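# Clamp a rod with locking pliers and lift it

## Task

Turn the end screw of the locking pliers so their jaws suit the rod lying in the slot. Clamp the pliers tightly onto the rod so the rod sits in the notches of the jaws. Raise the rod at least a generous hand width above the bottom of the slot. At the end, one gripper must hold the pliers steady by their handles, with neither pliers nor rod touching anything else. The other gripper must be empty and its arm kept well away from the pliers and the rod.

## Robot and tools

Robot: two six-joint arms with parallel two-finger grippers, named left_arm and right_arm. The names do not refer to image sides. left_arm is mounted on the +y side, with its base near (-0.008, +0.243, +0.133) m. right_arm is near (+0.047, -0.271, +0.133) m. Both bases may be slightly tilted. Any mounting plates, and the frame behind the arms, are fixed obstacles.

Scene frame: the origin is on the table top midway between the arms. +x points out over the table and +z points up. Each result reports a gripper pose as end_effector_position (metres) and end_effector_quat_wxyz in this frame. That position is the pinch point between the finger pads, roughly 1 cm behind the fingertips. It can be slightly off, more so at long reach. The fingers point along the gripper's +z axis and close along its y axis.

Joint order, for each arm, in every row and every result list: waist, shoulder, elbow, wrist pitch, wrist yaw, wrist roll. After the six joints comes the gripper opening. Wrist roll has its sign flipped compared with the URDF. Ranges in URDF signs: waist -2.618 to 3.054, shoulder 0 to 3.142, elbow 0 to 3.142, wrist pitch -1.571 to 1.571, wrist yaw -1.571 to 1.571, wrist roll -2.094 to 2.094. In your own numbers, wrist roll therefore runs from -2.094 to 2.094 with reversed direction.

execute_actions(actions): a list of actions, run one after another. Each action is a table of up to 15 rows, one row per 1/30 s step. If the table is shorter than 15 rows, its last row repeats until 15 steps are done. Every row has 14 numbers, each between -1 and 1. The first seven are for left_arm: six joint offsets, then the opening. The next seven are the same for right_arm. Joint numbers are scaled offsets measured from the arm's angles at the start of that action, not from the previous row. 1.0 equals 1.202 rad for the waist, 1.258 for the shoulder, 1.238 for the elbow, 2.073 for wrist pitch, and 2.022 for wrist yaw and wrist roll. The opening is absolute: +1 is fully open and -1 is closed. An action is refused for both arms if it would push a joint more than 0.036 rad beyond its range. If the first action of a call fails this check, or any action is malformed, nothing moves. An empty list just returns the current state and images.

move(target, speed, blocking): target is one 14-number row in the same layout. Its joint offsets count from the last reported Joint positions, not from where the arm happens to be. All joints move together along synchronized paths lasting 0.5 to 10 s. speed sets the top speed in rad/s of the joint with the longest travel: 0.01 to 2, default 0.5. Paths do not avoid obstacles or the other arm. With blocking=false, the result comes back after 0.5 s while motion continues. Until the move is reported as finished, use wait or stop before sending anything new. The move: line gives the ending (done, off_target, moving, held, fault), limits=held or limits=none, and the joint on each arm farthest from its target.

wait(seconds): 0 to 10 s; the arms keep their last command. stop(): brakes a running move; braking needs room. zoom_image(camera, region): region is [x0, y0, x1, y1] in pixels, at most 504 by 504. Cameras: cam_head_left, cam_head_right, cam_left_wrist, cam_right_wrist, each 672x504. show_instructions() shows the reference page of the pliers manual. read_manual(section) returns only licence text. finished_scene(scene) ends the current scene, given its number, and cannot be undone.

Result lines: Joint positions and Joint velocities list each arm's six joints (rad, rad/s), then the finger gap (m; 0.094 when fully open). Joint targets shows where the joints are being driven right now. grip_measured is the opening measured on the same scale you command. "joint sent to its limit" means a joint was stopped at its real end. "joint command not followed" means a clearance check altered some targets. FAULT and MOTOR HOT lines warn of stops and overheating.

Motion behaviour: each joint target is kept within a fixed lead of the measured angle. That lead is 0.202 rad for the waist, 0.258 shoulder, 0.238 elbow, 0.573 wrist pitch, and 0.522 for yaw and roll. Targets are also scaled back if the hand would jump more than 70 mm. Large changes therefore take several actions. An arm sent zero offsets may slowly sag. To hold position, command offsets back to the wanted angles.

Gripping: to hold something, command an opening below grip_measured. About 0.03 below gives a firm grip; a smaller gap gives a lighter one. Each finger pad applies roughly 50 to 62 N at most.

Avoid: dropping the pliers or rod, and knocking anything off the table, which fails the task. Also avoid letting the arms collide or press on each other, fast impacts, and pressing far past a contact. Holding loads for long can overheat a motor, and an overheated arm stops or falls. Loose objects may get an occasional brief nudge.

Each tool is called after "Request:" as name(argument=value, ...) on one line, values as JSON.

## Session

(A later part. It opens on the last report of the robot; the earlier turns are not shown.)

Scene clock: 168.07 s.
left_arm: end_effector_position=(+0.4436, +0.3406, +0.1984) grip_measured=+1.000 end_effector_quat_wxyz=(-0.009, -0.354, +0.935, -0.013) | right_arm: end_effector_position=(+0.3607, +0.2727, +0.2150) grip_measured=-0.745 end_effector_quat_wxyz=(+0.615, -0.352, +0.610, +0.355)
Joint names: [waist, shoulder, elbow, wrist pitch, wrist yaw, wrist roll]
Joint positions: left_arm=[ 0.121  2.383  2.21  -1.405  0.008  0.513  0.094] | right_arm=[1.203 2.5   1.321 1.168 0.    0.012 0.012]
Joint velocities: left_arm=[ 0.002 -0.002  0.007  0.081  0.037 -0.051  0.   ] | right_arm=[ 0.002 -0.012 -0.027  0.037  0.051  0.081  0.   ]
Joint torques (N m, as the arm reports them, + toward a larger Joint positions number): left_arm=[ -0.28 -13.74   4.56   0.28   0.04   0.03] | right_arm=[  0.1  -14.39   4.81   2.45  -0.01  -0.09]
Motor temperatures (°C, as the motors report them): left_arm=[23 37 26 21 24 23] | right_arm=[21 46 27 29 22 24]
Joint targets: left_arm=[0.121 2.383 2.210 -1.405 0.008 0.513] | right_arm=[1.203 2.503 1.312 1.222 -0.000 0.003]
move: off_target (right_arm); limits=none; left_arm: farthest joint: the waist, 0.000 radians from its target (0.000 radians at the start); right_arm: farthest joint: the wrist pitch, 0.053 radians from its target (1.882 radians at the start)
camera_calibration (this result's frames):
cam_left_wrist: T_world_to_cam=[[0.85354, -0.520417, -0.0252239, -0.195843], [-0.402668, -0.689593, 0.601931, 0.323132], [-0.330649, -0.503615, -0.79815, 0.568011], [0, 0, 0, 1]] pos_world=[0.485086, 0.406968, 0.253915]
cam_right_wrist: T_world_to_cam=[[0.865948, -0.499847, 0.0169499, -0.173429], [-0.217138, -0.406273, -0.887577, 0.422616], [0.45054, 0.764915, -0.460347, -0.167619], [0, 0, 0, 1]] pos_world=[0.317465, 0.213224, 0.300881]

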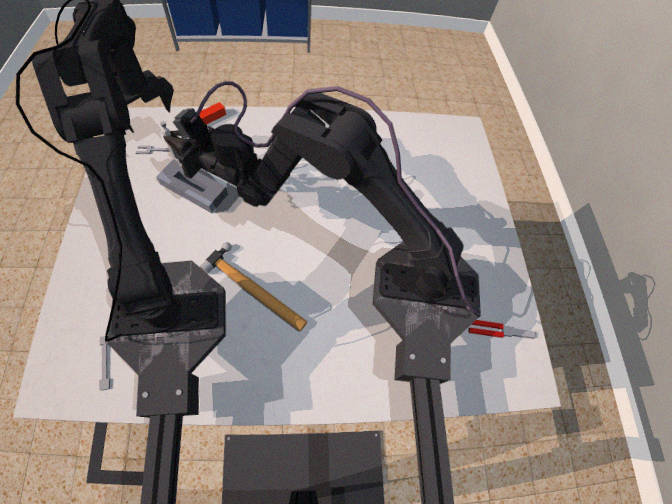

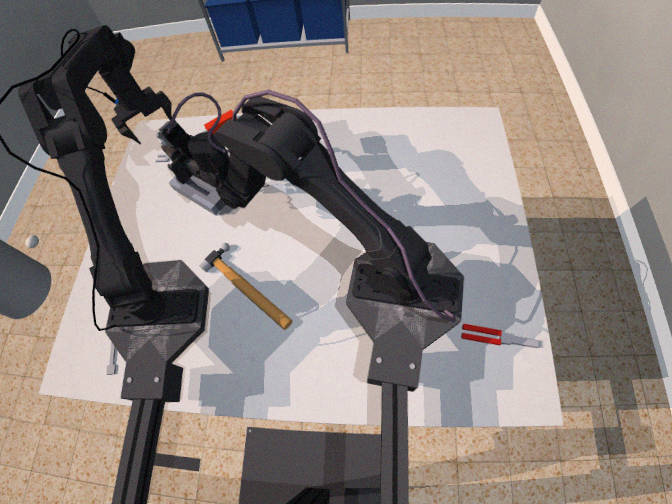

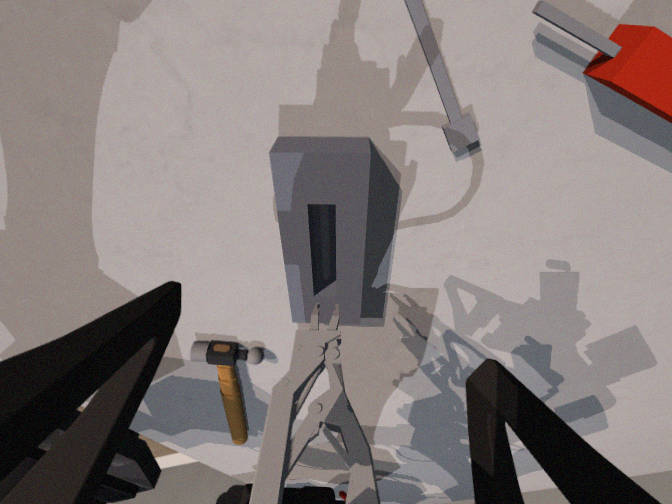

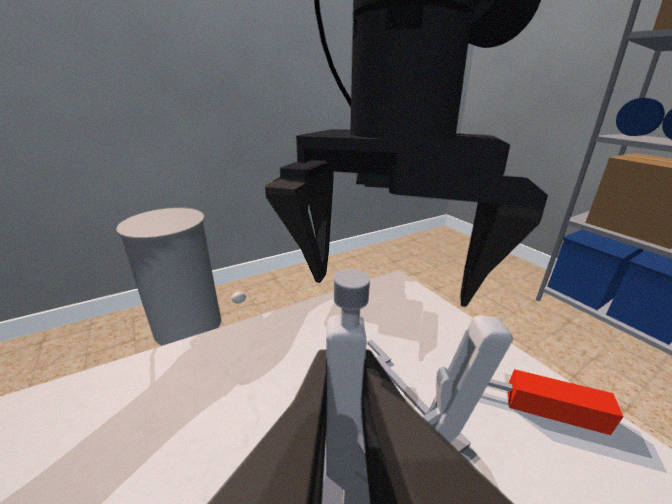

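Request:
move(target=[0,0,0,0,0,0,1, 0.0116,0.135,0.0844,0.0707,0,0,-0.785], speed=0.4)

Request:
zoom_image(camera="cam_left_wrist", region=[270, 190, 390, 390])

Scene clock: 203.20 s.
left_arm: end_effector_position=(+0.4436, +0.3406, +0.1984) grip_measured=+1.000 end_effector_quat_wxyz=(-0.009, -0.354, +0.935, -0.013) | right_arm: end_effector_position=(+0.3600, +0.2784, +0.1651) grip_measured=-0.745 end_effector_quat_wxyz=(+0.614, -0.354, +0.609, +0.357)
Joint names: [waist, shoulder, elbow, wrist pitch, wrist yaw, wrist roll]
Joint positions: left_arm=[ 0.121  2.383  2.21  -1.405  0.008  0.513  0.094] | right_arm=[ 1.207  2.666  1.394  1.261 -0.001  0.012  0.012]
Joint velocities: left_arm=[ 0.007  0.002 -0.002 -0.081 -0.007 -0.037  0.   ] | right_arm=[ 0.002 -0.012  0.002 -0.11   0.022 -0.007 -0.001]
Joint torques (N m, as the arm reports them, + toward a larger Joint positions number): left_arm=[ -0.28 -13.75   4.55   0.28   0.04   0.03] | right_arm=[  0.94 -14.74   7.65   2.48   0.02   0.  ]
Motor temperatures (°C, as the motors report them): left_arm=[23 38 26 21 24 23] | right_arm=[21 47 27 36 22 24]
Joint targets: left_arm=[0.121 2.383 2.210 -1.405 0.008 0.513] | right_arm=[1.217 2.670 1.425 1.314 0.000 0.012]
move: off_target (right_arm); limits=none; left_arm: farthest joint: the waist, 0.000 radians from its target (0.000 radians at the start); right_arm: farthest joint: the wrist pitch, 0.054 radians from its target (0.146 radians at the start)
camera_calibration (this result's frames):
cam_left_wrist: T_world_to_cam=[[0.85354, -0.520417, -0.0252239, -0.195843], [-0.402668, -0.689593, 0.601931, 0.323132], [-0.330649, -0.503615, -0.79815, 0.568011], [0, 0, 0, 1]] pos_world=[0.485086, 0.406968, 0.253915]
cam_right_wrist: T_world_to_cam=[[0.868609, -0.495217, 0.0166567, -0.171304], [-0.215161, -0.407247, -0.887612, 0.380079], [0.446344, 0.767404, -0.46029, -0.193875], [0, 0, 0, 1]] pos_world=[0.31711, 0.218734, 0.250977]

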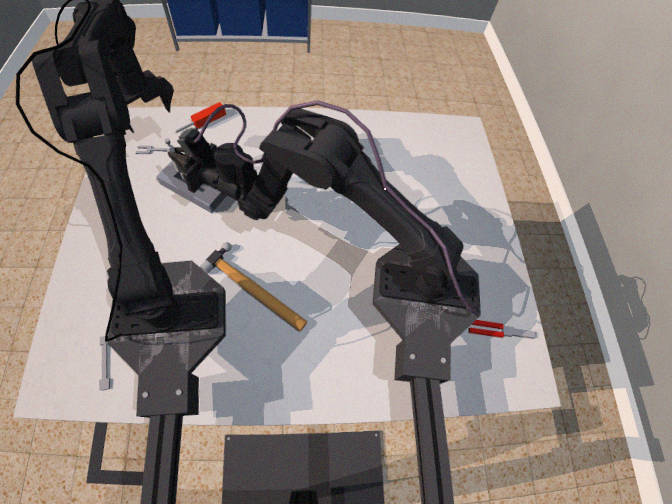

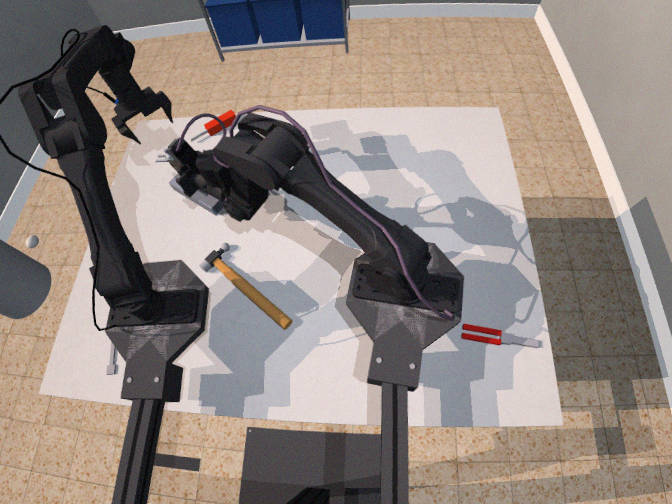

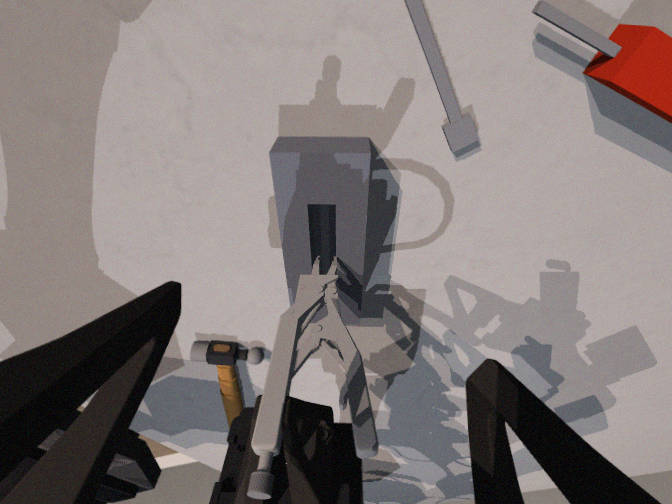

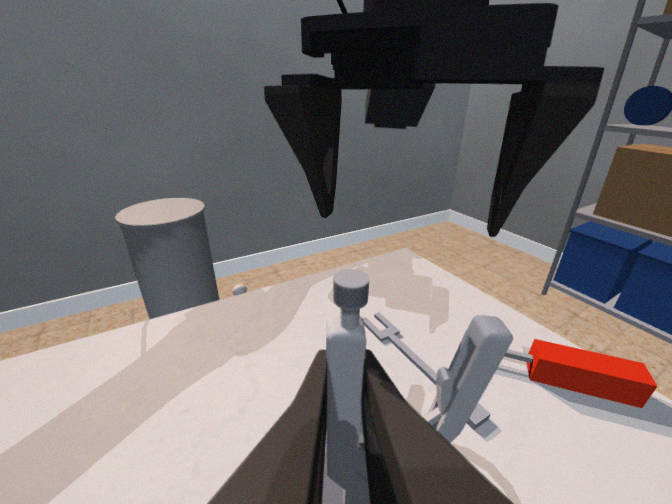

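Region (270, 190, 390, 390) of cam_left_wrist's 672x504 image, scaled by 2.520, with more detail than that image has; it fills the left 302 columns of this view, and the rest is white.

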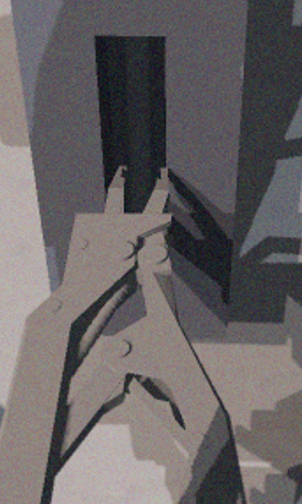

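Request:
zoom_image(camera="cam_left_wrist", region=[295, 225, 355, 295])

Region (295, 225, 355, 295) of cam_left_wrist's 672x504 image, scaled by 7.200, with more detail than that image has; it fills the left 432 columns of this view, and the rest is white.

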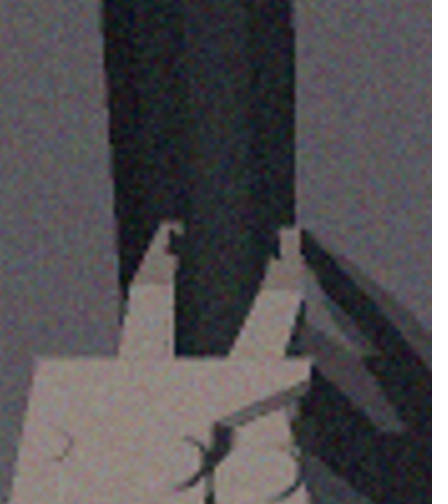

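Request:
execute_actions(actions=[[[0,0,0,0,0,0,1,0.0087,0,0.025,0.0256,0,0,-0.785],[0,0,0,0,0,0,1,0.0091,0,0.025,0.0256,0,0,-0.785],[0,0,0,0,0,0,1,0.0095,0,0.025,0.0256,0,0,-0.785],[0,0,0,0,0,0,1,0.0099,0,0.025,0.0256,0,0,-0.785],[0,0,0,0,0,0,1,0.0103,0,0.025,0.0256,0,0,-0.785],[0,0,0,0,0,0,1,0.0107,0,0.025,0.0256,0,0,-0.785],[0,0,0,0,0,0,1,0.011,0,0.025,0.0256,0,0,-0.785]]])

Request:
zoom_image(camera="cam_left_wrist", region=[295, 225, 355, 295])

Scene clock: 226.07 s.
left_arm: end_effector_position=(+0.4436, +0.3406, +0.1984) grip_measured=+1.000 end_effector_quat_wxyz=(-0.009, -0.354, +0.935, -0.013) | right_arm: end_effector_position=(+0.3600, +0.2784, +0.1652) grip_measured=-0.745 end_effector_quat_wxyz=(+0.614, -0.354, +0.609, +0.357)
Joint names: [waist, shoulder, elbow, wrist pitch, wrist yaw, wrist roll]
Joint positions: left_arm=[ 0.121  2.383  2.21  -1.405  0.008  0.513  0.094] | right_arm=[ 1.207  2.666  1.394  1.261 -0.001  0.012  0.012]
Joint velocities: left_arm=[-0.017  0.007 -0.022 -0.007 -0.051 -0.022  0.   ] | right_arm=[-0.002 -0.002  0.007  0.066  0.022  0.007 -0.   ]
Joint torques (N m, as the arm reports them, + toward a larger Joint positions number): left_arm=[ -0.28 -13.74   4.54   0.27   0.04   0.03] | right_arm=[  1.27 -15.06   7.58   2.46  -0.01  -0.01]
Motor temperatures (°C, as the motors report them): left_arm=[23 38 26 21 24 23] | right_arm=[21 48 28 38 22 24]
Joint targets: left_arm=[0.121 2.383 2.210 -1.405 0.008 0.513] | right_arm=[1.221 2.666 1.425 1.314 -0.001 0.012]
camera_calibration (this result's frames):
cam_left_wrist: T_world_to_cam=[[0.85354, -0.520417, -0.0252239, -0.195843], [-0.402668, -0.689593, 0.601931, 0.323132], [-0.330649, -0.503615, -0.79815, 0.568011], [0, 0, 0, 1]] pos_world=[0.485086, 0.406968, 0.253915]
cam_right_wrist: T_world_to_cam=[[0.868604, -0.495227, 0.0166571, -0.171302], [-0.214995, -0.406952, -0.887788, 0.38005], [0.446435, 0.767555, -0.459952, -0.193962], [0, 0, 0, 1]] pos_world=[0.317094, 0.218705, 0.251044]

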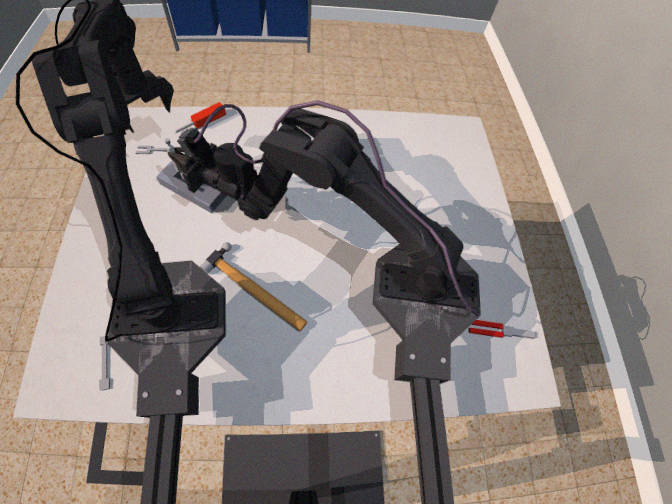

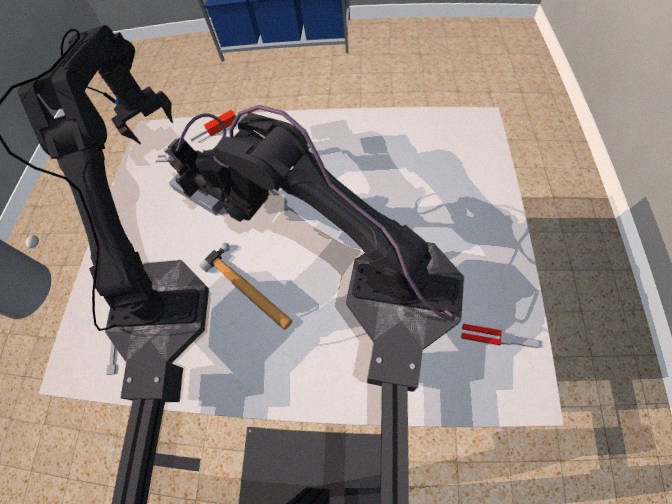

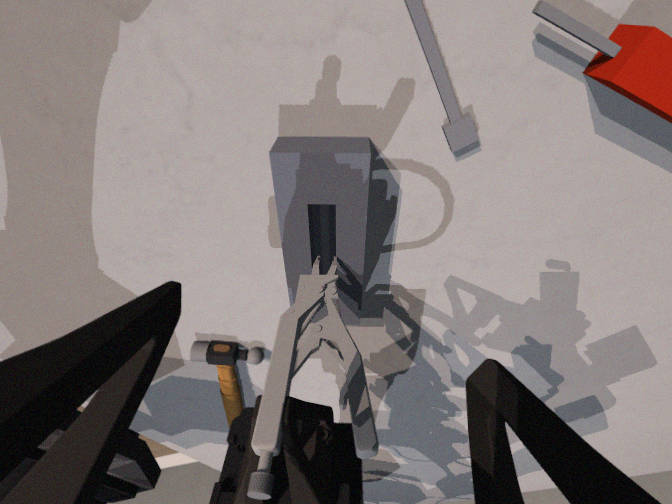

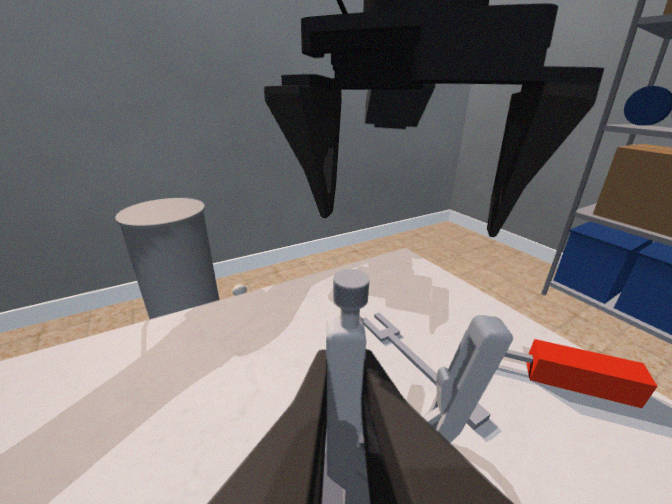

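Region (295, 225, 355, 295) of cam_left_wrist's 672x504 image, scaled by 7.200, with more detail than that image has; it fills the left 432 columns of this view, and the rest is white.

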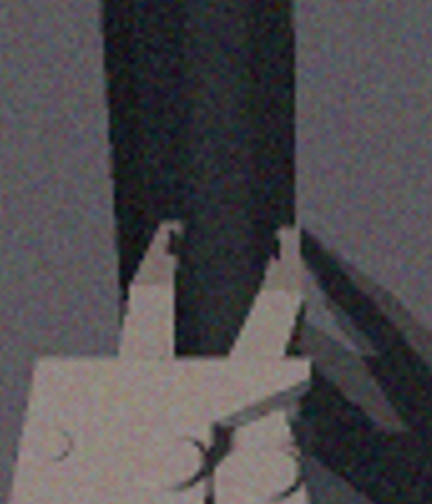

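Request:
execute_actions(actions=[[[0,0,0,0,0,0,1,0.0135,0,0.025,0.0256,0,0,-0.785],[0,0,0,0,0,0,1,0.015,0,0.025,0.0256,0,0,-0.785],[0,0,0,0,0,0,1,0.015,0,0.025,0.0256,0,0,-0.785],[0,0,0,0,0,0,1,0.0107,0,0.025,0.0256,0,0,-0.785]]])

Request:
zoom_image(camera="cam_left_wrist", region=[295, 225, 355, 295])

Scene clock: 238.37 s.
left_arm: end_effector_position=(+0.4436, +0.3406, +0.1984) grip_measured=+1.000 end_effector_quat_wxyz=(-0.009, -0.354, +0.935, -0.013) | right_arm: end_effector_position=(+0.3573, +0.2800, +0.1652) grip_measured=-0.745 end_effector_quat_wxyz=(+0.613, -0.355, +0.608, +0.358)
Joint names: [waist, shoulder, elbow, wrist pitch, wrist yaw, wrist roll]
Joint positions: left_arm=[ 0.121  2.383  2.21  -1.405  0.008  0.513  0.094] | right_arm=[ 1.212  2.666  1.394  1.261 -0.001  0.012  0.012]
Joint velocities: left_arm=[-0.002 -0.002 -0.012  0.007  0.007  0.022  0.   ] | right_arm=[ 0.007 -0.017  0.012  0.007 -0.051  0.022  0.001]
Joint torques (N m, as the arm reports them, + toward a larger Joint positions number): left_arm=[ -0.28 -13.74   4.55   0.28   0.04   0.02] | right_arm=[  0.79 -15.04   7.66   2.46   0.01  -0.01]
Motor temperatures (°C, as the motors report them): left_arm=[23 38 26 21 24 23] | right_arm=[21 48 29 38 22 24]
Joint targets: left_arm=[0.121 2.383 2.210 -1.405 0.008 0.513] | right_arm=[1.220 2.666 1.425 1.314 -0.001 0.012]
camera_calibration (this result's frames):
cam_left_wrist: T_world_to_cam=[[0.85354, -0.520417, -0.0252239, -0.195843], [-0.402668, -0.689593, 0.601931, 0.323132], [-0.330649, -0.503615, -0.79815, 0.568011], [0, 0, 0, 1]] pos_world=[0.485086, 0.406968, 0.253915]
cam_right_wrist: T_world_to_cam=[[0.871047, -0.490915, 0.0167515, -0.170261], [-0.212875, -0.408007, -0.887814, 0.379668], [0.442676, 0.769762, -0.459897, -0.193195], [0, 0, 0, 1]] pos_world=[0.31465, 0.220037, 0.251077]

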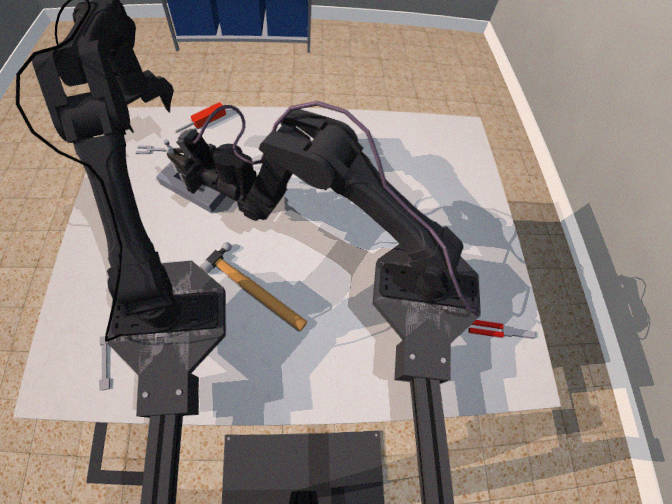

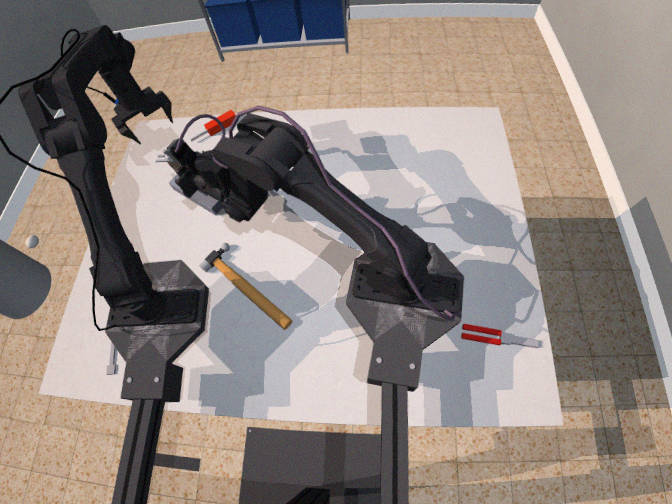

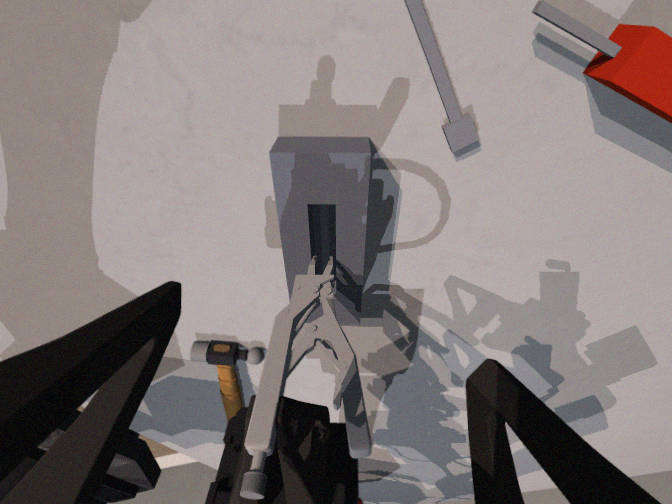

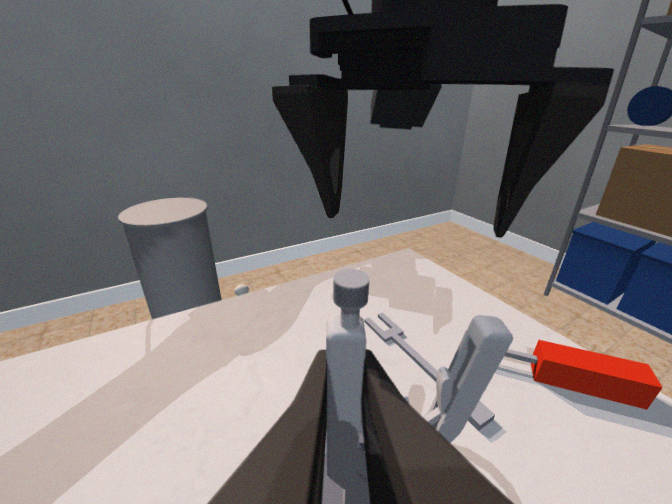

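Region (295, 225, 355, 295) of cam_left_wrist's 672x504 image, scaled by 7.200, with more detail than that image has; it fills the left 432 columns of this view, and the rest is white.

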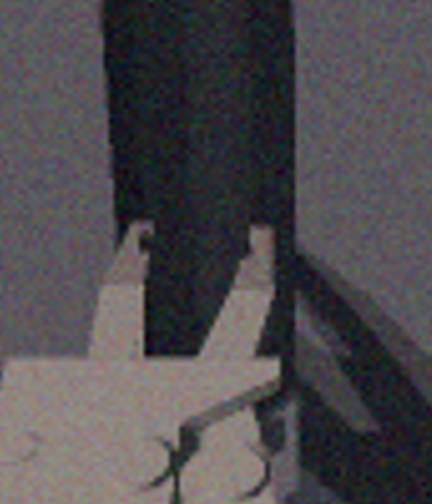

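Request:
execute_actions(actions=[[[0,0,0,0,0,0,1,0,0.004,0.0255,0.0258,0.003,0,-0.785],[0,0,0,0,0,0,1,0,0.006,0.0265,0.0263,0.0045,0,-0.785],[0,0,0,0,0,0,1,0,0.009,0.028,0.027,0.0058,0,-0.785],[0,0,0,0,0,0,1,0,0.013,0.0305,0.028,0.0064,0,-0.785],[0,0,0,0,0,0,1,0,0.018,0.0335,0.0294,0.0064,0,-0.785],[0,0,0,0,0,0,1,0,0.023,0.0367,0.0308,0.0064,0,-0.785],[0,0,0,0,0,0,1,0,0.028,0.04,0.0322,0.0064,0,-0.785],[0,0,0,0,0,0,1,0,0.033,0.043,0.0336,0.0064,0,-0.785],[0,0,0,0,0,0,1,0,0.038,0.0462,0.035,0.0064,0,-0.785],[0,0,0,0,0,0,1,0,0.043,0.0493,0.0364,0.0064,0,-0.785],[0,0,0,0,0,0,1,0,0.047,0.052,0.0375,0.0064,0,-0.785],[0,0,0,0,0,0,1,0,0.0505,0.0542,0.0385,0.0064,0,-0.785],[0,0,0,0,0,0,1,0,0.053,0.0558,0.0392,0.0064,0,-0.785],[0,0,0,0,0,0,1,0,0.0542,0.0566,0.0396,0.0064,0,-0.785],[0,0,0,0,0,0,1,0,0.0542,0.0566,0.0396,0.0064,0,-0.785]]])

Request:
wait(seconds=0)

Request:
zoom_image(camera="cam_left_wrist", region=[290, 200, 360, 290])

Scene clock: 264.97 s.
left_arm: end_effector_position=(+0.4436, +0.3406, +0.1984) grip_measured=+1.000 end_effector_quat_wxyz=(-0.009, -0.354, +0.935, -0.013) | right_arm: end_effector_position=(+0.3587, +0.2814, +0.1474) grip_measured=-0.745 end_effector_quat_wxyz=(+0.614, -0.354, +0.609, +0.357)
Joint names: [waist, shoulder, elbow, wrist pitch, wrist yaw, wrist roll]
Joint positions: left_arm=[ 0.121  2.383  2.21  -1.405  0.008  0.513  0.094] | right_arm=[1.212 2.729 1.431 1.287 0.003 0.012 0.012]
Joint velocities: left_arm=[-0.012  0.012  0.012 -0.007  0.022 -0.051  0.   ] | right_arm=[-0.002  0.1   -0.007 -0.081  0.007 -0.007  0.   ]
Joint torques (N m, as the arm reports them, + toward a larger Joint positions number): left_arm=[ -0.28 -13.74   4.55   0.28   0.04   0.02] | right_arm=[  0.15 -15.23   7.61   2.48   0.11  -0.01]
Motor temperatures (°C, as the motors report them): left_arm=[23 39 26 21 24 23] | right_arm=[21 49 29 39 22 24]
Joint targets: left_arm=[0.121 2.383 2.210 -1.405 0.008 0.513] | right_arm=[1.212 2.734 1.464 1.343 0.012 0.012]
camera_calibration (this result's frames):
cam_left_wrist: T_world_to_cam=[[0.85354, -0.520417, -0.0252239, -0.195843], [-0.402668, -0.689593, 0.601931, 0.323132], [-0.330649, -0.503615, -0.79815, 0.568011], [0, 0, 0, 1]] pos_world=[0.485086, 0.406968, 0.253915]
cam_right_wrist: T_world_to_cam=[[0.868964, -0.494593, 0.016715, -0.168708], [-0.214139, -0.406248, -0.888317, 0.364794], [0.446146, 0.768336, -0.458926, -0.204096], [0, 0, 0, 1]] pos_world=[0.315775, 0.221569, 0.233208]

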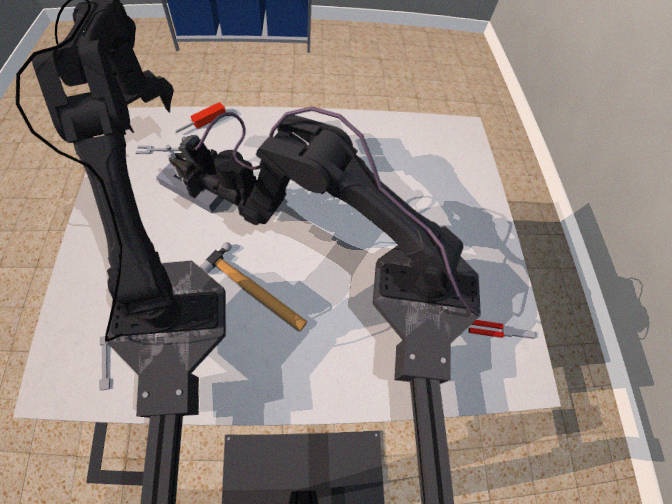

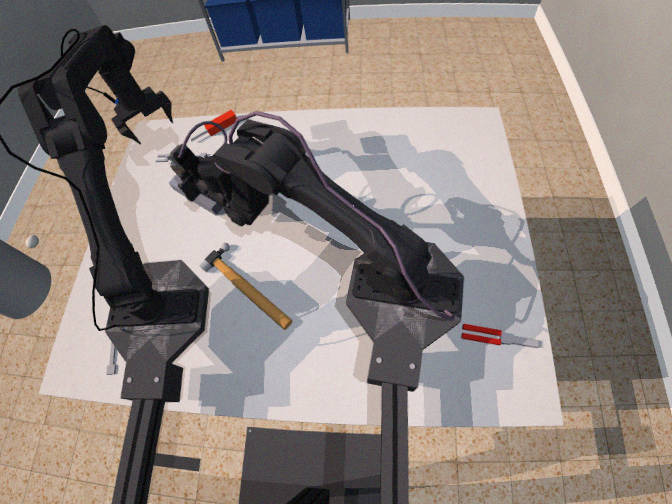

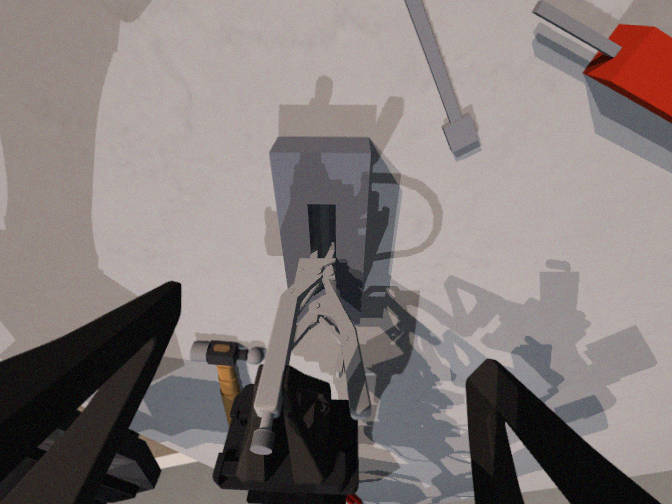

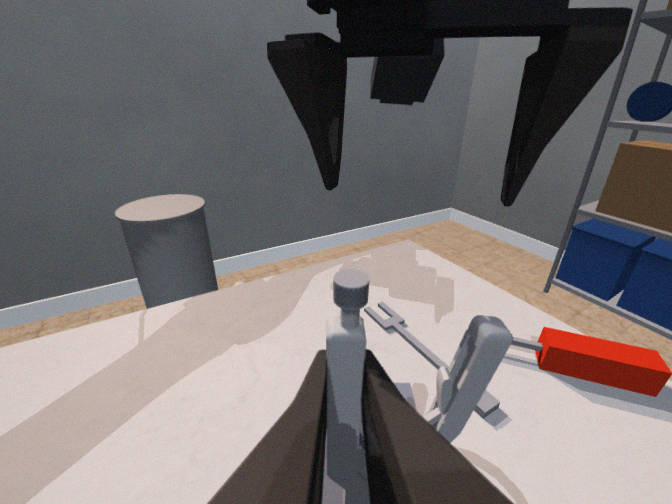

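Scene clock: 264.97 s.
left_arm: end_effector_position=(+0.4436, +0.3406, +0.1984) grip_measured=+1.000 end_effector_quat_wxyz=(-0.009, -0.354, +0.935, -0.013) | right_arm: end_effector_position=(+0.3587, +0.2814, +0.1474) grip_measured=-0.745 end_effector_quat_wxyz=(+0.614, -0.354, +0.609, +0.357)
Joint names: [waist, shoulder, elbow, wrist pitch, wrist yaw, wrist roll]
Joint positions: left_arm=[ 0.121  2.383  2.21  -1.405  0.008  0.513  0.094] | right_arm=[1.212 2.729 1.431 1.287 0.003 0.012 0.012]
Joint velocities: left_arm=[-0.012  0.012  0.012 -0.007  0.022 -0.051  0.   ] | right_arm=[-0.002  0.1   -0.007 -0.081  0.007 -0.007  0.   ]
Joint torques (N m, as the arm reports them, + toward a larger Joint positions number): left_arm=[ -0.28 -13.74   4.55   0.28   0.04   0.02] | right_arm=[  0.15 -15.23   7.61   2.48   0.11  -0.01]
Motor temperatures (°C, as the motors report them): left_arm=[23 39 26 21 24 23] | right_arm=[21 49 29 39 22 24]
Joint targets: left_arm=[0.121 2.383 2.210 -1.405 0.008 0.513] | right_arm=[1.212 2.734 1.464 1.343 0.012 0.012]
camera_calibration (this result's frames):
cam_left_wrist: T_world_to_cam=[[0.85354, -0.520417, -0.0252239, -0.195843], [-0.402668, -0.689593, 0.601931, 0.323132], [-0.330649, -0.503615, -0.79815, 0.568011], [0, 0, 0, 1]] pos_world=[0.485086, 0.406968, 0.253915]
cam_right_wrist: T_world_to_cam=[[0.868964, -0.494593, 0.016715, -0.168708], [-0.214139, -0.406248, -0.888317, 0.364794], [0.446146, 0.768336, -0.458926, -0.204096], [0, 0, 0, 1]] pos_world=[0.315775, 0.221569, 0.233208]

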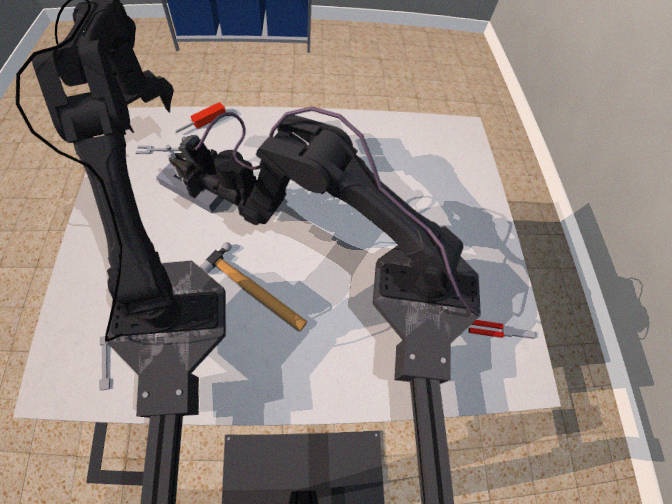

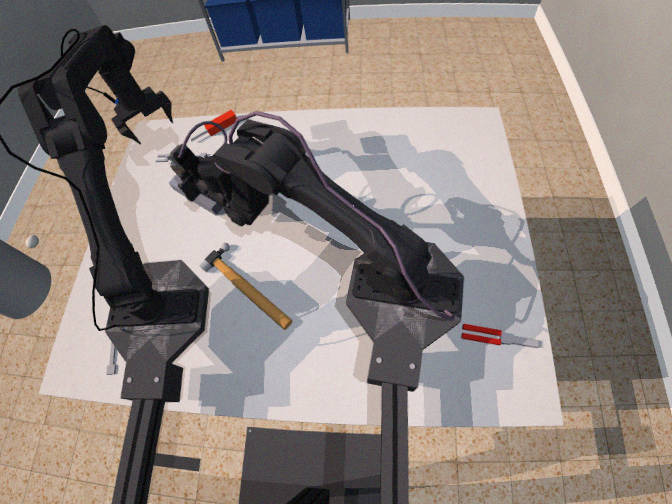

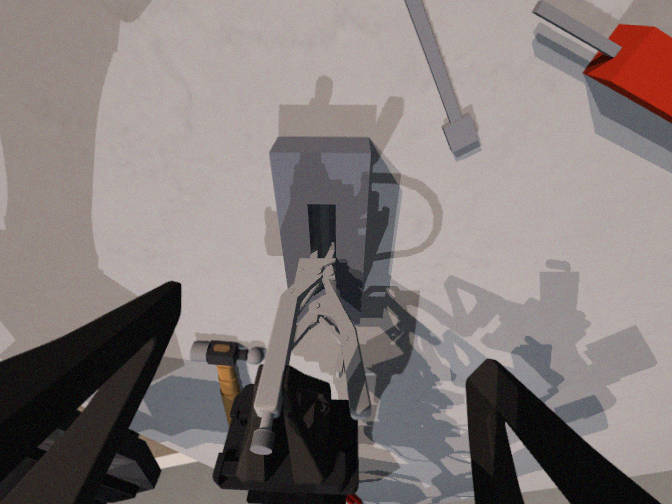

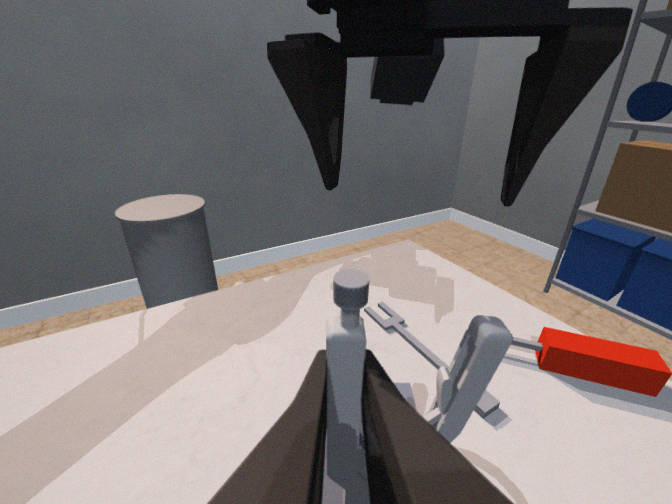

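Region (290, 200, 360, 290) of cam_left_wrist's 672x504 image, scaled by 5.600, with more detail than that image has.

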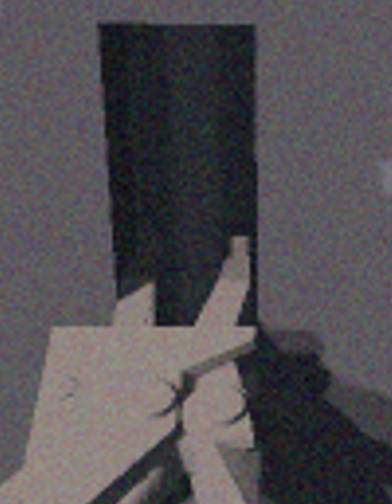

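Request:
execute_actions(actions=[[[0,0,0,0,0,0,1,0,0.006,0.028,0.0275,0.005,0,-0.785],[0,0,0,0,0,0,1,0,0.009,0.0297,0.0283,0.0055,0,-0.785],[0,0,0,0,0,0,1,0,0.012,0.0316,0.0291,0.006,0,-0.785],[0,0,0,0,0,0,1,0,0.015,0.0334,0.03,0.006,0,-0.785],[0,0,0,0,0,0,1,0,0.018,0.0353,0.0308,0.006,0,-0.785],[0,0,0,0,0,0,1,0,0.021,0.0371,0.0316,0.006,0,-0.785],[0,0,0,0,0,0,1,0,0.024,0.039,0.0324,0.006,0,-0.785],[0,0,0,0,0,0,1,0,0.0265,0.0405,0.033,0.006,0,-0.785],[0,0,0,0,0,0,1,0,0.029,0.042,0.0337,0.006,0,-0.785],[0,0,0,0,0,0,1,0,0.031,0.0433,0.0343,0.006,0,-0.785],[0,0,0,0,0,0,1,0,0.033,0.0445,0.0348,0.006,0,-0.785],[0,0,0,0,0,0,1,0,0.0348,0.0456,0.0353,0.006,0,-0.785],[0,0,0,0,0,0,1,0,0.0362,0.0465,0.0357,0.006,0,-0.785],[0,0,0,0,0,0,1,0,0.0374,0.0472,0.036,0.006,0,-0.785],[0,0,0,0,0,0,1,0,0.0382,0.0477,0.0362,0.006,0,-0.785]]])

Scene clock: 275.73 s.
left_arm: end_effector_position=(+0.4436, +0.3406, +0.1984) grip_measured=+1.000 end_effector_quat_wxyz=(-0.009, -0.354, +0.935, -0.013) | right_arm: end_effector_position=(+0.3597, +0.2822, +0.1378) grip_measured=-0.745 end_effector_quat_wxyz=(+0.617, -0.351, +0.607, +0.358)
Joint names: [waist, shoulder, elbow, wrist pitch, wrist yaw, wrist roll]
Joint positions: left_arm=[ 0.121  2.383  2.21  -1.405  0.008  0.513  0.094] | right_arm=[1.212 2.77  1.458 1.311 0.006 0.012 0.012]
Joint velocities: left_arm=[ 0.002 -0.022  0.007  0.051  0.051 -0.051  0.   ] | right_arm=[ 0.002  0.037  0.042 -0.007  0.037  0.037 -0.   ]
Joint torques (N m, as the arm reports them, + toward a larger Joint positions number): left_arm=[ -0.29 -13.74   4.55   0.27   0.04   0.02] | right_arm=[  0.13 -14.94   7.42   2.35   0.12  -0.02]
Motor temperatures (°C, as the motors report them): left_arm=[23 39 26 21 24 23] | right_arm=[21 50 29 40 22 24]
Joint targets: left_arm=[0.121 2.383 2.210 -1.405 0.008 0.513] | right_arm=[1.212 2.777 1.490 1.362 0.015 0.012]
camera_calibration (this result's frames):
cam_left_wrist: T_world_to_cam=[[0.85354, -0.520417, -0.0252239, -0.195843], [-0.402668, -0.689593, 0.601931, 0.323132], [-0.330649, -0.503615, -0.79815, 0.568011], [0, 0, 0, 1]] pos_world=[0.485086, 0.406968, 0.253915]
cam_right_wrist: T_world_to_cam=[[0.867326, -0.497463, 0.0166321, -0.167559], [-0.211616, -0.398786, -0.892294, 0.354302], [0.450516, 0.77039, -0.451149, -0.212769], [0, 0, 0, 1]] pos_world=[0.316161, 0.221851, 0.222938]

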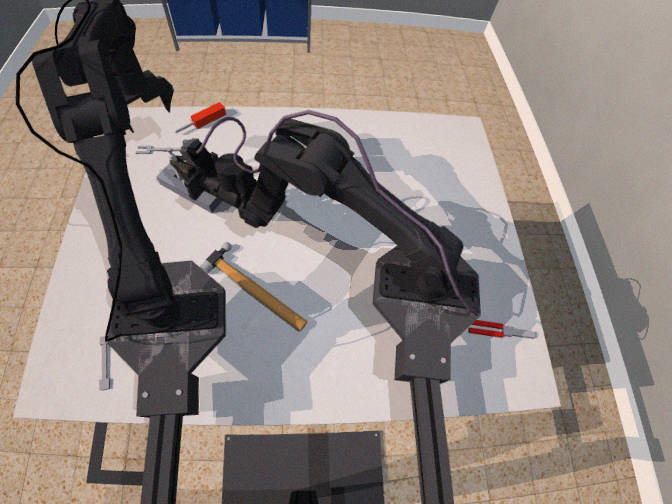

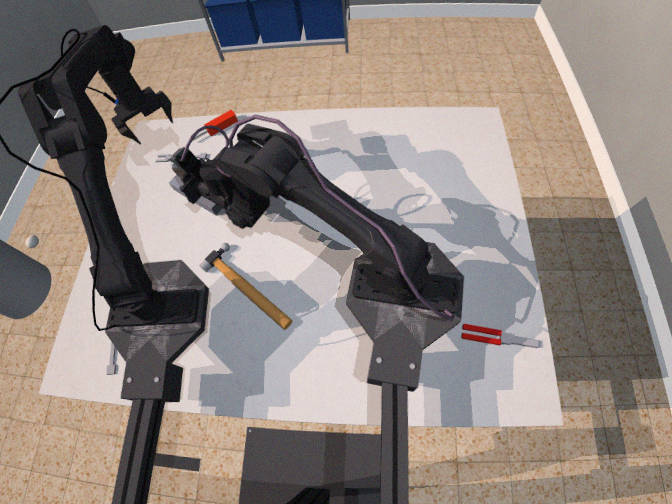

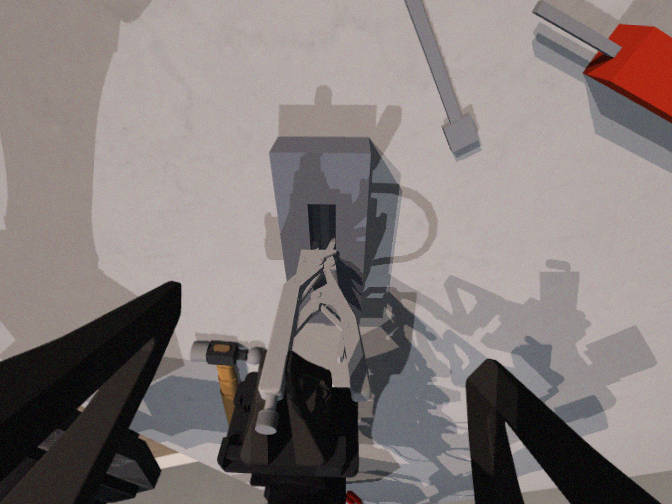

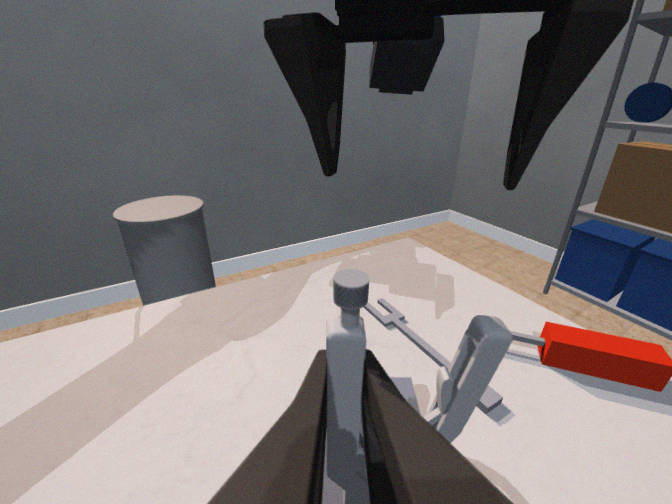

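Request:
execute_actions(actions=[])

Request:
zoom_image(camera="cam_left_wrist", region=[230, 200, 390, 450])

Scene clock: 278.93 s.
left_arm: end_effector_position=(+0.4436, +0.3406, +0.1984) grip_measured=+1.000 end_effector_quat_wxyz=(-0.009, -0.354, +0.935, -0.013) | right_arm: end_effector_position=(+0.3597, +0.2822, +0.1377) grip_measured=-0.745 end_effector_quat_wxyz=(+0.618, -0.351, +0.606, +0.358)
Joint names: [waist, shoulder, elbow, wrist pitch, wrist yaw, wrist roll]
Joint positions: left_arm=[ 0.121  2.383  2.21  -1.405  0.008  0.513  0.094] | right_arm=[1.212 2.771 1.459 1.312 0.007 0.012 0.012]
Joint velocities: left_arm=[ 0.002 -0.007  0.002 -0.022 -0.007  0.11   0.   ] | right_arm=[-0.012 -0.012 -0.002 -0.066 -0.11  -0.022 -0.001]
Joint torques (N m, as the arm reports them, + toward a larger Joint positions number): left_arm=[ -0.28 -13.75   4.55   0.28   0.04   0.03] | right_arm=[  0.1  -14.83   7.33   2.43   0.11   0.  ]
Motor temperatures (°C, as the motors report them): left_arm=[23 39 26 21 24 23] | right_arm=[21 50 29 40 22 24]
Joint targets: left_arm=[0.121 2.383 2.210 -1.405 0.008 0.513] | right_arm=[1.212 2.777 1.490 1.362 0.015 0.012]
camera_calibration (this result's frames):
cam_left_wrist: T_world_to_cam=[[0.85354, -0.520417, -0.0252239, -0.195843], [-0.402668, -0.689593, 0.601931, 0.323132], [-0.330649, -0.503615, -0.79815, 0.568011], [0, 0, 0, 1]] pos_world=[0.485086, 0.406968, 0.253915]
cam_right_wrist: T_world_to_cam=[[0.86712, -0.497822, 0.0166174, -0.167446], [-0.211279, -0.397813, -0.892808, 0.353883], [0.45107, 0.77066, -0.450131, -0.213305], [0, 0, 0, 1]] pos_world=[0.316179, 0.221807, 0.222717]

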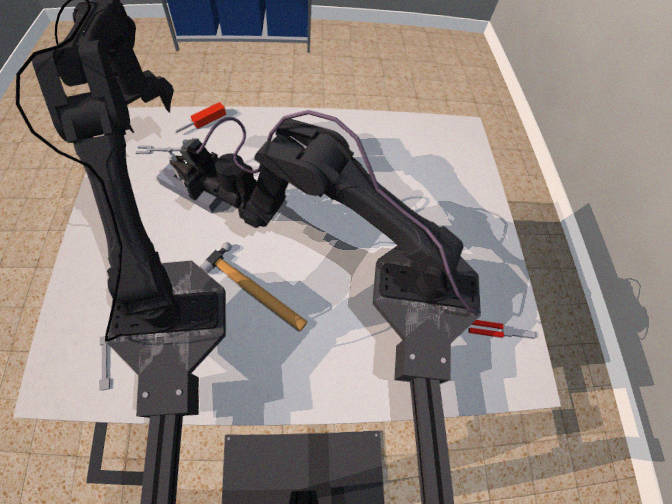

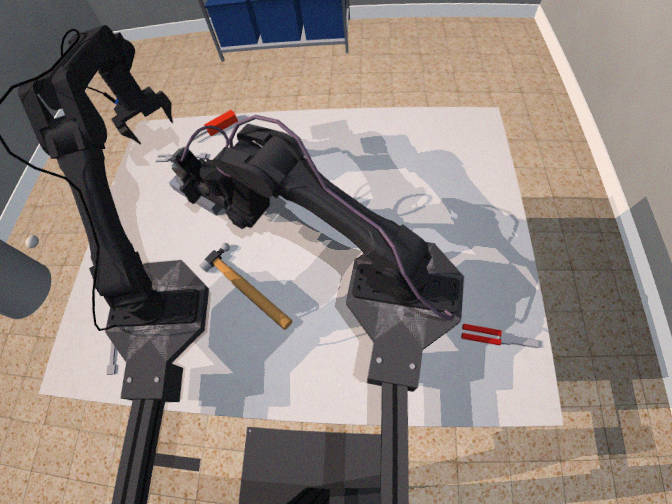

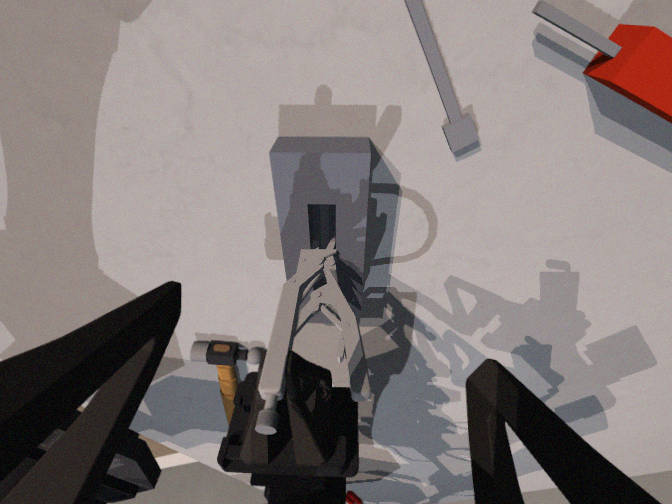

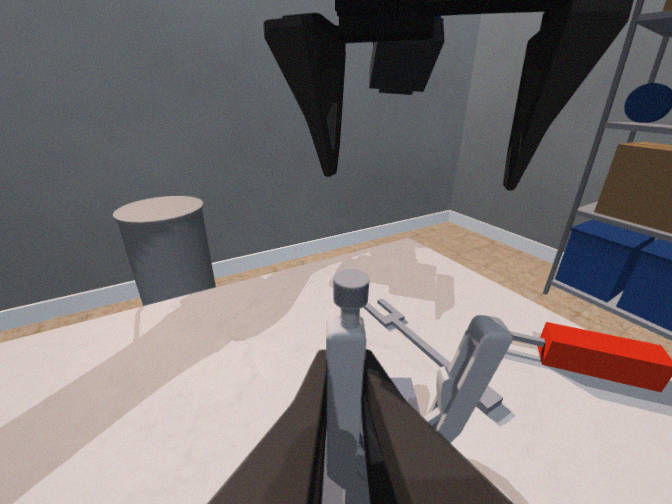

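Region (230, 200, 390, 450) of cam_left_wrist's 672x504 image, scaled by 2.016, with more detail than that image has; it fills the left 323 columns of this view, and the rest is white.

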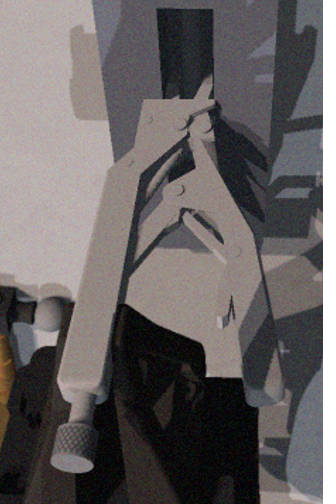

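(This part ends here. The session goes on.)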